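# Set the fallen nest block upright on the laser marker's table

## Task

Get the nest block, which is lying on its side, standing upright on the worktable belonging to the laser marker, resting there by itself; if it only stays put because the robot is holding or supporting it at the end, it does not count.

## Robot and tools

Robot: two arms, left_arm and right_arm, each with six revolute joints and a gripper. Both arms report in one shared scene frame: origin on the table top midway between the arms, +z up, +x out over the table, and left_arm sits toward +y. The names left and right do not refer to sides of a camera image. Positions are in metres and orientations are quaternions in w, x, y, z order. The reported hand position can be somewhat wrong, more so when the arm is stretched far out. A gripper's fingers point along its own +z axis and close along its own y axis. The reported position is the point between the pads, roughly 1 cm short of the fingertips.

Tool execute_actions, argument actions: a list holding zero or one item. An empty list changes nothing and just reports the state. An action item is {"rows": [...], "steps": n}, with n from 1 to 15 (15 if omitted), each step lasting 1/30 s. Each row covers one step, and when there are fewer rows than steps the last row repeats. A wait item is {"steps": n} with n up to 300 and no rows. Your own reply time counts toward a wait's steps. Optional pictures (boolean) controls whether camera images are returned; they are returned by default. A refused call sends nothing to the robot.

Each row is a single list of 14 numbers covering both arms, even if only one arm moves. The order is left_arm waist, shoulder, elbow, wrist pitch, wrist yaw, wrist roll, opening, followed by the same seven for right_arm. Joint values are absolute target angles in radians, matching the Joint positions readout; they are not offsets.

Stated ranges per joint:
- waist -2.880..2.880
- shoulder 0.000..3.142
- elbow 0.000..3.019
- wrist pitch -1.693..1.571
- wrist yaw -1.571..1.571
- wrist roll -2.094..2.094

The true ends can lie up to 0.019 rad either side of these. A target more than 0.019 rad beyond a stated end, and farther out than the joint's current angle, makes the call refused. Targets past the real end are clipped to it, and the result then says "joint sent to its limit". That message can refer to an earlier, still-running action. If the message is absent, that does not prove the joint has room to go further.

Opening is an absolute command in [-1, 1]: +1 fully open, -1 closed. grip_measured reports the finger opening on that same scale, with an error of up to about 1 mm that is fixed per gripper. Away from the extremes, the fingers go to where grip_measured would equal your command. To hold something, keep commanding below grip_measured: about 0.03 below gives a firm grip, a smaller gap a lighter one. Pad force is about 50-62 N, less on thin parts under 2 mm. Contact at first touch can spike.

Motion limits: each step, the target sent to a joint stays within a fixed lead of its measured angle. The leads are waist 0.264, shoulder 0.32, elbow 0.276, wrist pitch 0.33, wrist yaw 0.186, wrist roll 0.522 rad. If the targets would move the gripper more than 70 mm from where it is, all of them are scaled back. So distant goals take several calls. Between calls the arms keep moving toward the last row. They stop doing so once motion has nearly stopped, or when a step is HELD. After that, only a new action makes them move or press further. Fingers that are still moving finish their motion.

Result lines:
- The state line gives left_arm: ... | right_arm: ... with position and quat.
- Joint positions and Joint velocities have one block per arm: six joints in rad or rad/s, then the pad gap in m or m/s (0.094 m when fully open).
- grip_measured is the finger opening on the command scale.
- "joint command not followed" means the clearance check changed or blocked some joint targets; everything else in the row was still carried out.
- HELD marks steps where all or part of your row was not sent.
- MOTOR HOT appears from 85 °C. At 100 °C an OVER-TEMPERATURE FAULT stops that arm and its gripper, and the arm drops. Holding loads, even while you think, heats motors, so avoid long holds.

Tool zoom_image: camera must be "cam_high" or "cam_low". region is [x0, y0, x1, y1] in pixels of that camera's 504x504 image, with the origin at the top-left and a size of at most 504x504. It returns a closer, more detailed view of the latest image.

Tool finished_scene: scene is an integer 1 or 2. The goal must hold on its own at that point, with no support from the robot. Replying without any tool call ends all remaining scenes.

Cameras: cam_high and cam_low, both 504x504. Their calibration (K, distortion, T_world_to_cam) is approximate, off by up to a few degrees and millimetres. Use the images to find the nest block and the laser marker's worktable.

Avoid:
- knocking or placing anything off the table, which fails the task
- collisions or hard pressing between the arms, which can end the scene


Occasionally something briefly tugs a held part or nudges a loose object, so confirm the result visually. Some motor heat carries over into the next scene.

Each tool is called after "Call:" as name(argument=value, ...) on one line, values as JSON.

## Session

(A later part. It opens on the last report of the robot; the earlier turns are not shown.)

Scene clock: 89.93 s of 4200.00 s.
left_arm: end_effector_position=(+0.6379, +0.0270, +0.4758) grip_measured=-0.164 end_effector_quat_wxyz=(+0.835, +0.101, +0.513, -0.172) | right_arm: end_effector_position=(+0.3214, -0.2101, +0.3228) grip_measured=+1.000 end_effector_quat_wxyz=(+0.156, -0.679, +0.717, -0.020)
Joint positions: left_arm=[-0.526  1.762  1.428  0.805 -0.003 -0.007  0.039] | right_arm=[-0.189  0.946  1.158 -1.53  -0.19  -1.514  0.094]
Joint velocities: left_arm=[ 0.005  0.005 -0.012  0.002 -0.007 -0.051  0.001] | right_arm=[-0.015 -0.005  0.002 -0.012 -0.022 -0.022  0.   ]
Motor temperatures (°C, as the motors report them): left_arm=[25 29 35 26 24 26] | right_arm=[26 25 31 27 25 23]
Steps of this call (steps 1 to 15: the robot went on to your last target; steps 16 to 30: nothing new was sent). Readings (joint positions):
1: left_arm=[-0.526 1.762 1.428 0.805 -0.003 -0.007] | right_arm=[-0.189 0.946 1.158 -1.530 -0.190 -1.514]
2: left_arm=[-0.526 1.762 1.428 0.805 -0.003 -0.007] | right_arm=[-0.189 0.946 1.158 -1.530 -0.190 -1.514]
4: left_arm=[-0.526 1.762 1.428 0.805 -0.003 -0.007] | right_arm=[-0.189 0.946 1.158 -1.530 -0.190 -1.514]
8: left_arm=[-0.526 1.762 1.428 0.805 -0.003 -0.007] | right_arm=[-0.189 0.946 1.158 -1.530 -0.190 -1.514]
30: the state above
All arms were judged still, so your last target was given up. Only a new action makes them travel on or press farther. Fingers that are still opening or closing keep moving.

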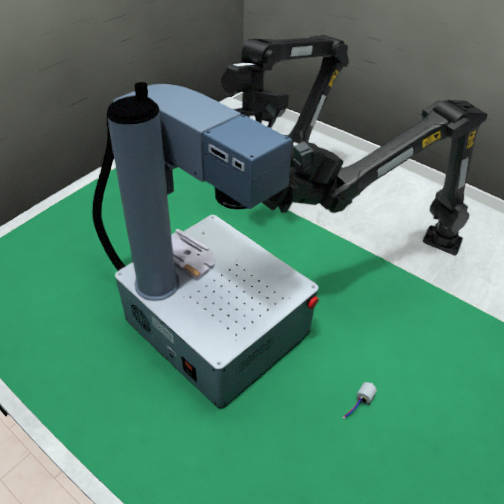

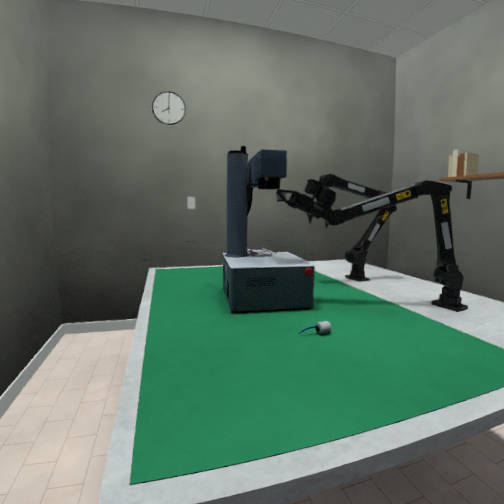

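Call:
execute_actions(actions=[{"rows":[[-0.52,2.0,1.45,1.2,0,0,-0.2,-0.189,0.946,1.158,-1.53,-0.19,-1.514,1]],"steps":15}], pictures=false)

Call:
execute_actions(actions=[{"steps":30}])

Scene clock: 96.23 s of 4200.00 s.
left_arm: end_effector_position=(+0.6685, +0.0141, +0.3563) grip_measured=-0.164 end_effector_quat_wxyz=(+0.858, +0.092, +0.473, -0.178) | right_arm: end_effector_position=(+0.3214, -0.2101, +0.3228) grip_measured=+1.000 end_effector_quat_wxyz=(+0.156, -0.679, +0.717, -0.020)
Joint positions: left_arm=[-0.526  2.029  1.431  1.163 -0.003 -0.01   0.039] | right_arm=[-0.189  0.946  1.158 -1.53  -0.19  -1.514  0.094]
Joint velocities: left_arm=[-0.005 -0.151 -0.007  0.139  0.007  0.051 -0.   ] | right_arm=[-0.005  0.005  0.012  0.002  0.037 -0.022  0.   ]
Motor temperatures (°C, as the motors report them): left_arm=[25 29 34 26 24 26] | right_arm=[26 25 31 27 25 23]
Steps of this call (steps 1 to 90: nothing new was sent; then 2.80 s passed at rest; steps 91 to 105: all 15 steps of this action). Readings (joint positions):
91: left_arm=[-0.526 1.774 1.428 0.823 -0.003 -0.010] | right_arm=[-0.189 0.946 1.158 -1.530 -0.190 -1.514]
92: left_arm=[-0.526 1.797 1.430 0.889 -0.003 -0.010] | right_arm=[-0.189 0.946 1.158 -1.530 -0.190 -1.514]
94: left_arm=[-0.526 1.859 1.431 1.039 -0.003 -0.010] | right_arm=[-0.189 0.946 1.158 -1.530 -0.190 -1.514]
98: left_arm=[-0.526 1.980 1.431 1.155 -0.003 -0.010] | right_arm=[-0.189 0.946 1.158 -1.530 -0.190 -1.514]
105: the state above

Scene clock: 97.23 s of 4200.00 s.
left_arm: end_effector_position=(+0.6645, +0.0157, +0.3680) grip_measured=-0.164 end_effector_quat_wxyz=(+0.863, +0.090, +0.463, -0.179) | right_arm: end_effector_position=(+0.3214, -0.2101, +0.3228) grip_measured=+1.000 end_effector_quat_wxyz=(+0.156, -0.679, +0.717, -0.020)
Joint positions: left_arm=[-0.526  2.016  1.431  1.173 -0.003 -0.01   0.039] | right_arm=[-0.189  0.946  1.158 -1.53  -0.19  -1.514  0.094]
Joint velocities: left_arm=[-0.005 -0.024 -0.022  0.012 -0.037 -0.007  0.   ] | right_arm=[ 0.005 -0.005 -0.007  0.002  0.022 -0.081  0.   ]
Motor temperatures (°C, as the motors report them): left_arm=[25 29 33 26 24 26] | right_arm=[26 25 31 27 25 23]
Steps of this call (steps 1 to 30: the robot went on to your last target). Readings (joint positions):
1: left_arm=[-0.526 2.026 1.431 1.167 -0.003 -0.010] | right_arm=[-0.189 0.946 1.158 -1.530 -0.190 -1.514]
2: left_arm=[-0.526 2.024 1.431 1.169 -0.003 -0.010] | right_arm=[-0.189 0.946 1.158 -1.530 -0.190 -1.514]
4: left_arm=[-0.526 2.019 1.431 1.172 -0.003 -0.010] | right_arm=[-0.189 0.946 1.158 -1.530 -0.190 -1.514]
8: left_arm=[-0.526 2.016 1.431 1.173 -0.003 -0.010] | right_arm=[-0.189 0.946 1.158 -1.530 -0.190 -1.514]
30: the state above
All arms were judged still, so your last target was given up. Only a new action makes them travel on or press farther. Fingers that are still opening or closing keep moving.

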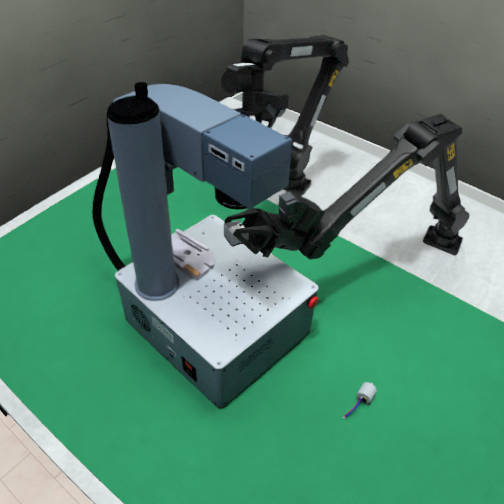

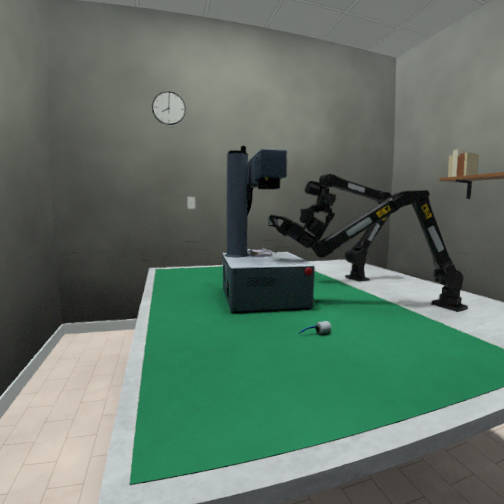

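Call:
execute_actions(actions=[{"rows":[[-0.52,2.3,1.42,1.5,0,0,-0.2,-0.189,0.946,1.158,-1.53,-0.19,-1.514,1]],"steps":15}], pictures=false)

Call:
execute_actions(actions=[{"steps":30}])

Scene clock: 105.77 s of 4200.00 s.
left_arm: end_effector_position=(+0.6469, +0.0224, +0.3403) grip_measured=-0.164 end_effector_quat_wxyz=(+0.902, +0.075, +0.382, -0.187) | right_arm: end_effector_position=(+0.3214, -0.2101, +0.3228) grip_measured=+1.000 end_effector_quat_wxyz=(+0.156, -0.679, +0.717, -0.020)
Joint positions: left_arm=[-0.527  2.134  1.436  1.468 -0.003 -0.01   0.039] | right_arm=[-0.189  0.946  1.158 -1.53  -0.19  -1.514  0.094]
Joint velocities: left_arm=[ 0.005  0.005 -0.017  0.081 -0.051 -0.081 -0.002] | right_arm=[-0.015 -0.015  0.022 -0.012 -0.007 -0.007  0.   ]
Motor temperatures (°C, as the motors report them): left_arm=[25 29 32 26 24 26] | right_arm=[26 25 31 27 25 23]
Steps of this call (steps 1 to 90: nothing new was sent; then 5.03 s passed at rest; steps 91 to 105: all 15 steps of this action). Readings (joint positions):
91: left_arm=[-0.526 2.024 1.431 1.191 -0.003 -0.010] | right_arm=[-0.189 0.946 1.158 -1.530 -0.190 -1.514]
92: left_arm=[-0.526 2.035 1.432 1.238 -0.003 -0.010] | right_arm=[-0.189 0.946 1.158 -1.530 -0.190 -1.514]
94: left_arm=[-0.526 2.069 1.432 1.310 -0.003 -0.010] | right_arm=[-0.189 0.946 1.158 -1.530 -0.190 -1.514]
98: left_arm=[-0.527 2.128 1.436 1.401 -0.003 -0.010] | right_arm=[-0.189 0.946 1.158 -1.530 -0.190 -1.514]
105: the state above

Scene clock: 106.77 s of 4200.00 s.
left_arm: end_effector_position=(+0.6454, +0.0230, +0.3415) grip_measured=-0.164 end_effector_quat_wxyz=(+0.903, +0.074, +0.378, -0.188) | right_arm: end_effector_position=(+0.3214, -0.2101, +0.3228) grip_measured=+1.000 end_effector_quat_wxyz=(+0.156, -0.679, +0.717, -0.020)
Joint positions: left_arm=[-0.527  2.134  1.436  1.478 -0.003 -0.01   0.039] | right_arm=[-0.189  0.946  1.158 -1.53  -0.19  -1.514  0.094]
Joint velocities: left_arm=[-0.015 -0.005  0.012 -0.007  0.066 -0.022 -0.001] | right_arm=[ 0.005  0.005 -0.007  0.022 -0.007 -0.022  0.   ]
Motor temperatures (°C, as the motors report them): left_arm=[25 29 32 26 24 26] | right_arm=[26 25 31 27 25 23]
Steps of this call (steps 1 to 15: the robot went on to your last target; steps 16 to 30: nothing new was sent). Readings (joint positions):
1: left_arm=[-0.527 2.134 1.436 1.470 -0.003 -0.010] | right_arm=[-0.189 0.946 1.158 -1.530 -0.190 -1.514]
2: left_arm=[-0.527 2.134 1.436 1.472 -0.003 -0.010] | right_arm=[-0.189 0.946 1.158 -1.530 -0.190 -1.514]
4: left_arm=[-0.527 2.134 1.436 1.475 -0.003 -0.010] | right_arm=[-0.189 0.946 1.158 -1.530 -0.190 -1.514]
8: left_arm=[-0.527 2.134 1.436 1.477 -0.003 -0.010] | right_arm=[-0.189 0.946 1.158 -1.530 -0.190 -1.514]
30: the state above
All arms were judged still, so your last target was given up. Only a new action makes them travel on or press farther. Fingers that are still opening or closing keep moving.

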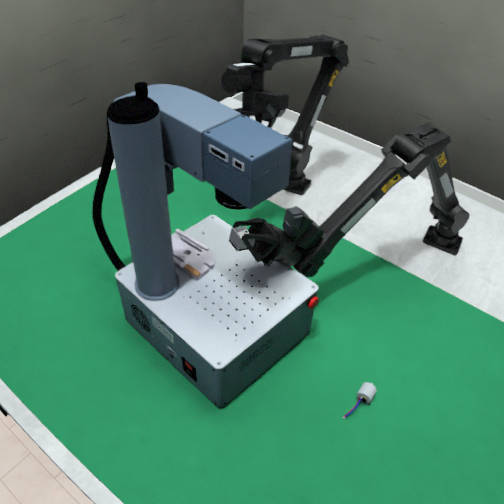

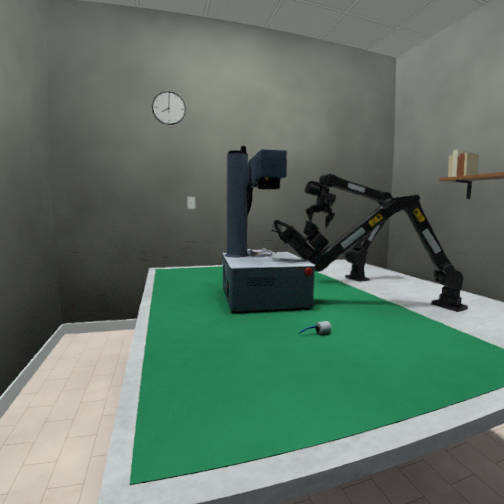

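Call:
execute_actions(actions=[{"rows":[[-0.52,1.9,1.6,0.4,0,0,-0.2,-0.189,0.946,1.158,-1.53,-0.19,-1.514,1]],"steps":15}], pictures=false)

Call:
execute_actions(actions=[{"steps":30}])

Scene clock: 112.93 s of 4200.00 s.
left_arm: end_effector_position=(+0.7021, -0.0007, +0.3854) grip_measured=-0.164 end_effector_quat_wxyz=(+0.760, +0.122, +0.619, -0.157) | right_arm: end_effector_position=(+0.3214, -0.2101, +0.3228) grip_measured=+1.000 end_effector_quat_wxyz=(+0.156, -0.679, +0.717, -0.020)
Joint positions: left_arm=[-0.526  1.906  1.558  0.553 -0.003 -0.01   0.039] | right_arm=[-0.189  0.946  1.158 -1.53  -0.19  -1.514  0.094]
Joint velocities: left_arm=[ 0.005 -0.435  0.247 -2.147  0.007 -0.007  0.   ] | right_arm=[-0.005  0.005  0.002  0.007  0.037 -0.081  0.   ]
Motor temperatures (°C, as the motors report them): left_arm=[25 29 31 26 24 26] | right_arm=[26 25 31 27 25 23]
Steps of this call (steps 1 to 90: nothing new was sent; then 2.67 s passed at rest; steps 91 to 105: all 15 steps of this action). Readings (joint positions):
91: left_arm=[-0.527 2.126 1.438 1.463 -0.003 -0.010] | right_arm=[-0.189 0.946 1.158 -1.530 -0.190 -1.514]
92: left_arm=[-0.527 2.119 1.438 1.423 -0.003 -0.010] | right_arm=[-0.189 0.946 1.158 -1.530 -0.190 -1.514]
94: left_arm=[-0.526 2.097 1.442 1.344 -0.003 -0.010] | right_arm=[-0.189 0.946 1.158 -1.530 -0.190 -1.514]
98: left_arm=[-0.526 2.033 1.459 1.156 -0.003 -0.010] | right_arm=[-0.189 0.946 1.158 -1.530 -0.190 -1.514]
105: the state above

Scene clock: 113.93 s of 4200.00 s.
left_arm: end_effector_position=(+0.7016, -0.0005, +0.3759) grip_measured=-0.164 end_effector_quat_wxyz=(+0.726, +0.130, +0.659, -0.150) | right_arm: end_effector_position=(+0.3214, -0.2101, +0.3228) grip_measured=+1.000 end_effector_quat_wxyz=(+0.156, -0.679, +0.717, -0.020)
Joint positions: left_arm=[-0.526  1.881  1.566  0.414 -0.003 -0.01   0.039] | right_arm=[-0.189  0.946  1.158 -1.53  -0.19  -1.514  0.094]
Joint velocities: left_arm=[-0.015  0.005 -0.007 -0.002 -0.037  0.007 -0.   ] | right_arm=[ 0.005 -0.015  0.012 -0.002 -0.037 -0.007  0.   ]
Motor temperatures (°C, as the motors report them): left_arm=[25 29 31 26 24 26] | right_arm=[26 25 31 27 25 23]
Steps of this call (steps 1 to 30: the robot went on to your last target). Readings (joint positions):
1: left_arm=[-0.526 1.894 1.564 0.496 -0.003 -0.010] | right_arm=[-0.189 0.946 1.158 -1.530 -0.190 -1.514]
2: left_arm=[-0.526 1.884 1.566 0.464 -0.003 -0.010] | right_arm=[-0.189 0.946 1.158 -1.530 -0.190 -1.514]
4: left_arm=[-0.526 1.879 1.566 0.436 -0.003 -0.010] | right_arm=[-0.189 0.946 1.158 -1.530 -0.190 -1.514]
8: left_arm=[-0.526 1.881 1.566 0.415 -0.003 -0.010] | right_arm=[-0.189 0.946 1.158 -1.530 -0.190 -1.514]
30: the state above
All arms were judged still, so your last target was given up. Only a new action makes them travel on or press farther. Fingers that are still opening or closing keep moving.

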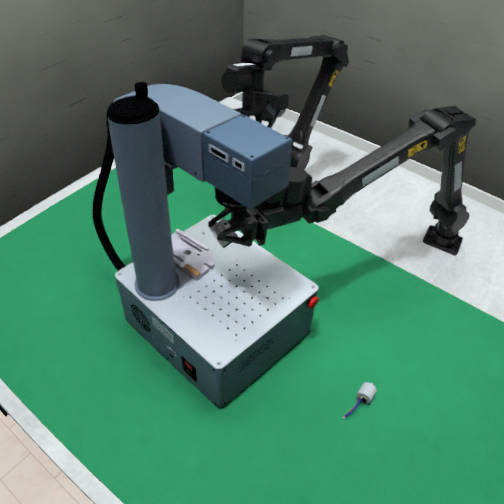

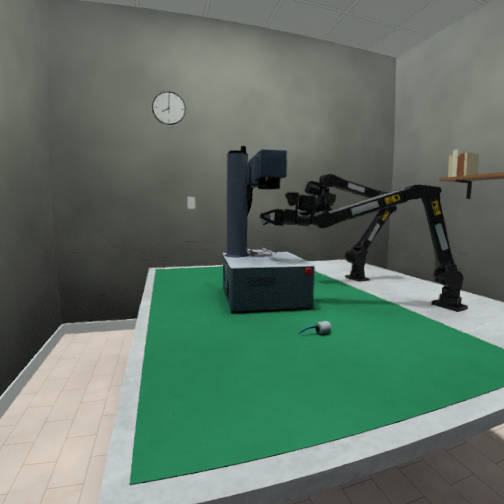

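Lower by ~0.13.

Call:
execute_actions(actions=[{"rows":[[-0.52,2.17,1.6,0.7,0,0,-0.2,-0.189,0.946,1.158,-1.53,-0.19,-1.514,1]],"steps":15}], pictures=false)

Call:
execute_actions(actions=[{"steps":30}])

Scene clock: 116.90 s of 4200.00 s.
left_arm: end_effector_position=(+0.7379, -0.0158, +0.2332) grip_measured=-0.164 end_effector_quat_wxyz=(+0.725, +0.130, +0.659, -0.150) | right_arm: end_effector_position=(+0.3214, -0.2101, +0.3228) grip_measured=+1.000 end_effector_quat_wxyz=(+0.156, -0.679, +0.717, -0.020)
Joint positions: left_arm=[-0.526  2.136  1.571  0.662 -0.003 -0.009  0.039] | right_arm=[-0.189  0.946  1.158 -1.53  -0.19  -1.514  0.094]
Joint velocities: left_arm=[-0.005 -0.024  0.007  0.1    0.007 -0.037 -0.001] | right_arm=[-0.005 -0.005 -0.007  0.022 -0.051  0.037  0.   ]
Motor temperatures (°C, as the motors report them): left_arm=[25 29 31 26 24 26] | right_arm=[26 25 31 27 25 23]
Steps of this call (steps 1 to 74: nothing new was sent; steps 75 to 89: all 15 steps of this action). Readings (joint positions):
75: left_arm=[-0.526 1.888 1.566 0.429 -0.003 -0.010] | right_arm=[-0.189 0.946 1.158 -1.530 -0.190 -1.514]
76: left_arm=[-0.526 1.899 1.568 0.469 -0.003 -0.010] | right_arm=[-0.189 0.946 1.158 -1.530 -0.190 -1.514]
78: left_arm=[-0.526 1.931 1.569 0.531 -0.003 -0.010] | right_arm=[-0.189 0.946 1.158 -1.530 -0.190 -1.514]
82: left_arm=[-0.526 2.024 1.569 0.610 -0.003 -0.010] | right_arm=[-0.189 0.946 1.158 -1.530 -0.190 -1.514]
89: the state above

Scene clock: 117.90 s of 4200.00 s.
left_arm: end_effector_position=(+0.7377, -0.0157, +0.2351) grip_measured=-0.164 end_effector_quat_wxyz=(+0.728, +0.129, +0.656, -0.151) | right_arm: end_effector_position=(+0.3214, -0.2101, +0.3228) grip_measured=+1.000 end_effector_quat_wxyz=(+0.156, -0.679, +0.717, -0.020)
Joint positions: left_arm=[-0.526  2.136  1.571  0.67  -0.003 -0.009  0.039] | right_arm=[-0.189  0.946  1.158 -1.53  -0.19  -1.514  0.094]
Joint velocities: left_arm=[ 0.005 -0.005  0.017 -0.007 -0.007 -0.066  0.001] | right_arm=[-0.015 -0.005 -0.012 -0.007  0.007  0.022  0.   ]
Motor temperatures (°C, as the motors report them): left_arm=[25 29 31 26 24 26] | right_arm=[26 25 31 27 25 23]
Steps of this call (steps 1 to 15: the robot went on to your last target; steps 16 to 30: nothing new was sent). Readings (joint positions):
1: left_arm=[-0.526 2.136 1.571 0.666 -0.003 -0.009] | right_arm=[-0.189 0.946 1.158 -1.530 -0.190 -1.514]
2: left_arm=[-0.526 2.136 1.571 0.668 -0.003 -0.009] | right_arm=[-0.189 0.946 1.158 -1.530 -0.190 -1.514]
4: left_arm=[-0.526 2.136 1.571 0.669 -0.003 -0.009] | right_arm=[-0.189 0.946 1.158 -1.530 -0.190 -1.514]
8: left_arm=[-0.526 2.136 1.571 0.670 -0.003 -0.009] | right_arm=[-0.189 0.946 1.158 -1.530 -0.190 -1.514]
30: the state above
All arms were judged still, so your last target was given up. Only a new action makes them travel on or press farther. Fingers that are still opening or closing keep moving.

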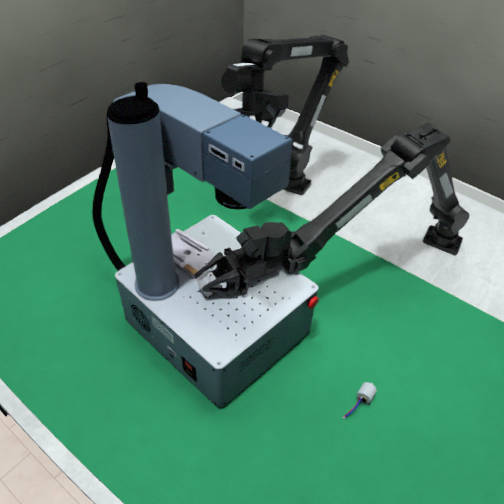

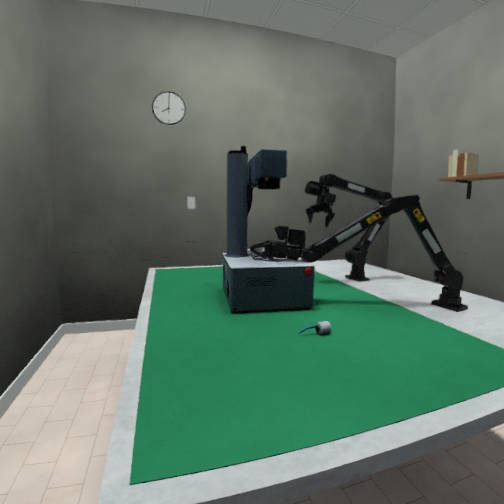

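Resting on the table. Release, then retreat.

Call:
execute_actions(actions=[{"rows":[[-0.526,2.136,1.571,0.67,0,0,1,-0.189,0.946,1.158,-1.53,-0.19,-1.514,1]],"steps":15}], pictures=false)

Call:
execute_actions(actions=[{"rows":[[-0.52,1.6,1.2,0.0,0,0,1,-0.189,0.946,1.158,-1.53,-0.19,-1.514,1]],"steps":15}], pictures=false)

Call:
execute_actions(actions=[{"steps":30}], pictures=false)

Call:
zoom_image(camera="cam_high", region=[100, 190, 320, 360])

Scene clock: 122.97 s of 4200.00 s.
left_arm: end_effector_position=(+0.7381, -0.0147, +0.2354) grip_measured=+1.000 end_effector_quat_wxyz=(+0.728, +0.129, +0.656, -0.149) | right_arm: end_effector_position=(+0.3214, -0.2101, +0.3228) grip_measured=+1.000 end_effector_quat_wxyz=(+0.156, -0.679, +0.717, -0.020)
Joint positions: left_arm=[-0.525  2.135  1.571  0.67  -0.003 -0.008  0.094] | right_arm=[-0.189  0.946  1.158 -1.53  -0.19  -1.514  0.094]
Joint velocities: left_arm=[-0.005 -0.005 -0.012  0.017 -0.022 -0.051  0.   ] | right_arm=[-0.015 -0.005  0.002  0.017 -0.037 -0.022  0.   ]
Motor temperatures (°C, as the motors report them): left_arm=[25 29 31 26 24 26] | right_arm=[26 25 31 27 25 23]
Steps of this call (steps 1 to 90: nothing new was sent; then 1.57 s passed at rest; steps 91 to 105: all 15 steps of this action). Readings (joint positions):
91: left_arm=[-0.526 2.135 1.571 0.670 -0.003 -0.009] | right_arm=[-0.189 0.946 1.158 -1.530 -0.190 -1.514]
92: left_arm=[-0.526 2.135 1.571 0.670 -0.003 -0.009] | right_arm=[-0.189 0.946 1.158 -1.530 -0.190 -1.514]
94: left_arm=[-0.526 2.135 1.571 0.670 -0.003 -0.009] | right_arm=[-0.189 0.946 1.158 -1.530 -0.190 -1.514]
98: left_arm=[-0.525 2.135 1.571 0.670 -0.004 -0.008] | right_arm=[-0.189 0.946 1.158 -1.530 -0.190 -1.514]
105: the state above

Scene clock: 123.47 s of 4200.00 s.
left_arm: end_effector_position=(+0.5751, +0.0530, +0.3252) grip_measured=+1.000 end_effector_quat_wxyz=(+0.590, +0.164, +0.782, -0.117) | right_arm: end_effector_position=(+0.3214, -0.2101, +0.3228) grip_measured=+1.000 end_effector_quat_wxyz=(+0.156, -0.679, +0.717, -0.020)
Joint positions: left_arm=[-0.525  1.527  1.212  0.036  0.003  0.011  0.094] | right_arm=[-0.189  0.946  1.158 -1.53  -0.19  -1.514  0.094]
Joint velocities: left_arm=[-0.005  0.015 -0.012 -0.027 -0.022 -0.066  0.   ] | right_arm=[-0.005 -0.005 -0.002 -0.007 -0.081  0.037  0.   ]
Motor temperatures (°C, as the motors report them): left_arm=[25 29 31 26 24 26] | right_arm=[26 25 31 27 25 23]
Steps of this call (steps 1 to 15: all 15 steps of this action). Readings (joint positions):
1: left_arm=[-0.525 2.118 1.550 0.638 -0.003 -0.008] | right_arm=[-0.189 0.946 1.158 -1.530 -0.190 -1.514]
2: left_arm=[-0.525 2.073 1.497 0.578 0.003 0.013] | right_arm=[-0.189 0.946 1.158 -1.530 -0.190 -1.514]
4: left_arm=[-0.525 1.946 1.373 0.445 0.003 0.013] | right_arm=[-0.189 0.946 1.158 -1.530 -0.190 -1.514]
8: left_arm=[-0.525 1.707 1.236 0.157 0.003 0.013] | right_arm=[-0.189 0.946 1.158 -1.530 -0.190 -1.514]
15: the state above

Scene clock: 124.47 s of 4200.00 s.
left_arm: end_effector_position=(+0.5815, +0.0503, +0.2798) grip_measured=+1.000 end_effector_quat_wxyz=(+0.557, +0.168, +0.806, -0.111) | right_arm: end_effector_position=(+0.3214, -0.2101, +0.3228) grip_measured=+1.000 end_effector_quat_wxyz=(+0.156, -0.679, +0.717, -0.020)
Joint positions: left_arm=[-0.525  1.584  1.206  0.017  0.003  0.01   0.094] | right_arm=[-0.189  0.946  1.158 -1.53  -0.19  -1.514  0.094]
Joint velocities: left_arm=[-0.015 -0.024 -0.007  0.007  0.007  0.022  0.   ] | right_arm=[-0.005 -0.015 -0.002 -0.002  0.066 -0.051  0.   ]
Motor temperatures (°C, as the motors report them): left_arm=[25 29 31 26 24 26] | right_arm=[26 25 31 27 25 23]
Steps of this call (steps 1 to 30: the robot went on to your last target). Readings (joint positions):
1: left_arm=[-0.525 1.530 1.212 0.034 0.003 0.011] | right_arm=[-0.189 0.946 1.158 -1.530 -0.190 -1.514]
2: left_arm=[-0.525 1.537 1.212 0.029 0.003 0.010] | right_arm=[-0.189 0.946 1.158 -1.530 -0.190 -1.514]
4: left_arm=[-0.525 1.555 1.212 0.024 0.003 0.010] | right_arm=[-0.189 0.946 1.158 -1.530 -0.190 -1.514]
8: left_arm=[-0.525 1.582 1.209 0.019 0.003 0.010] | right_arm=[-0.189 0.946 1.158 -1.530 -0.190 -1.514]
30: the state above
All arms were judged still, so your last target was given up. Only a new action makes them travel on or press farther. Fingers that are still opening or closing keep moving.

Region (100, 190, 320, 360) of cam_high's 504x504 image, scaled by 2.291, with more detail than that image has; it fills the top 389 rows of this view, and the rest is white.

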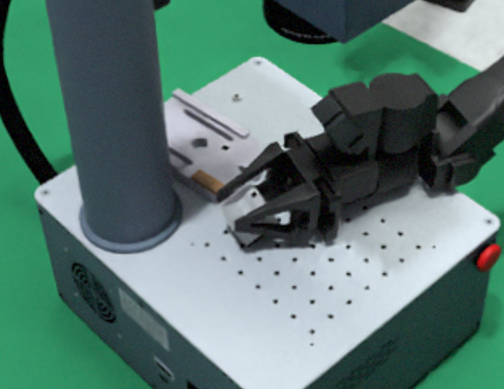

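Call:
execute_actions(actions=[])

Call:
zoom_image(camera="cam_high", region=[100, 190, 320, 360])

Scene clock: 127.27 s of 4200.00 s.
left_arm: end_effector_position=(+0.5815, +0.0503, +0.2798) grip_measured=+1.000 end_effector_quat_wxyz=(+0.557, +0.168, +0.806, -0.111) | right_arm: end_effector_position=(+0.3214, -0.2101, +0.3228) grip_measured=+1.000 end_effector_quat_wxyz=(+0.156, -0.679, +0.717, -0.020)
Joint positions: left_arm=[-0.525  1.584  1.206  0.017  0.003  0.01   0.094] | right_arm=[-0.189  0.946  1.158 -1.53  -0.19  -1.514  0.094]
Joint velocities: left_arm=[-0.015  0.005 -0.012  0.002  0.022 -0.037  0.   ] | right_arm=[-0.005  0.005  0.027 -0.007 -0.037  0.022  0.   ]
Motor temperatures (°C, as the motors report them): left_arm=[25 29 31 26 24 26] | right_arm=[26 25 31 27 25 23]
Steps of this call (steps 1 to 84: nothing new was sent). Readings (joint positions):
1: left_arm=[-0.525 1.584 1.206 0.017 0.003 0.010] | right_arm=[-0.189 0.946 1.158 -1.530 -0.190 -1.514]
2: left_arm=[-0.525 1.584 1.206 0.017 0.003 0.010] | right_arm=[-0.189 0.946 1.158 -1.530 -0.190 -1.514]
4: left_arm=[-0.525 1.584 1.206 0.017 0.003 0.010] | right_arm=[-0.189 0.946 1.158 -1.530 -0.190 -1.514]
8: left_arm=[-0.525 1.584 1.206 0.017 0.003 0.010] | right_arm=[-0.189 0.946 1.158 -1.530 -0.190 -1.514]
84: the state above

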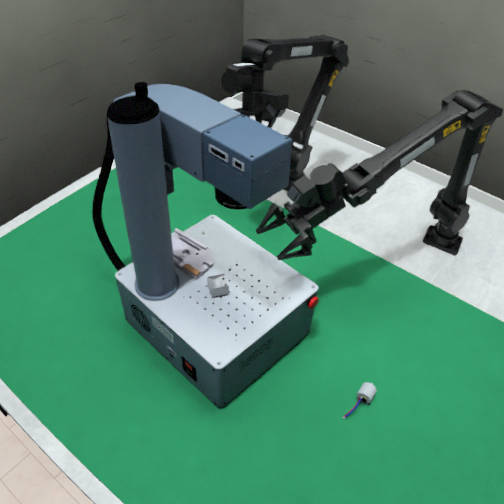

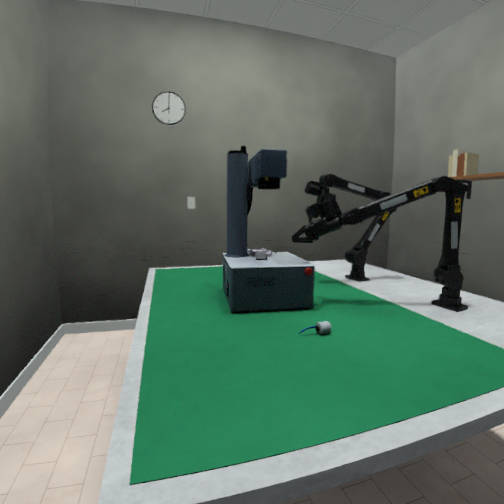

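Region (100, 190, 320, 360) of cam_high's 504x504 image, scaled by 2.291, with more detail than that image has; it fills the top 389 rows of this view, and the rest is white.

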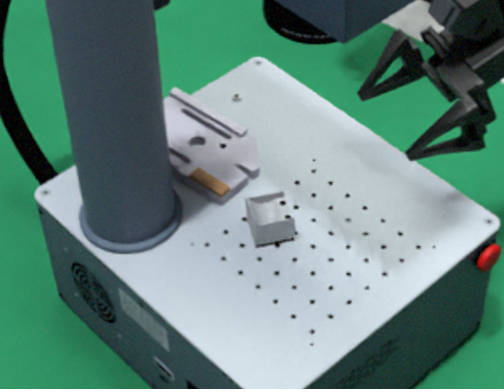

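Upright, dark base down.

Call:
finished_scene(scene=1)

The scene is finished: the task was done.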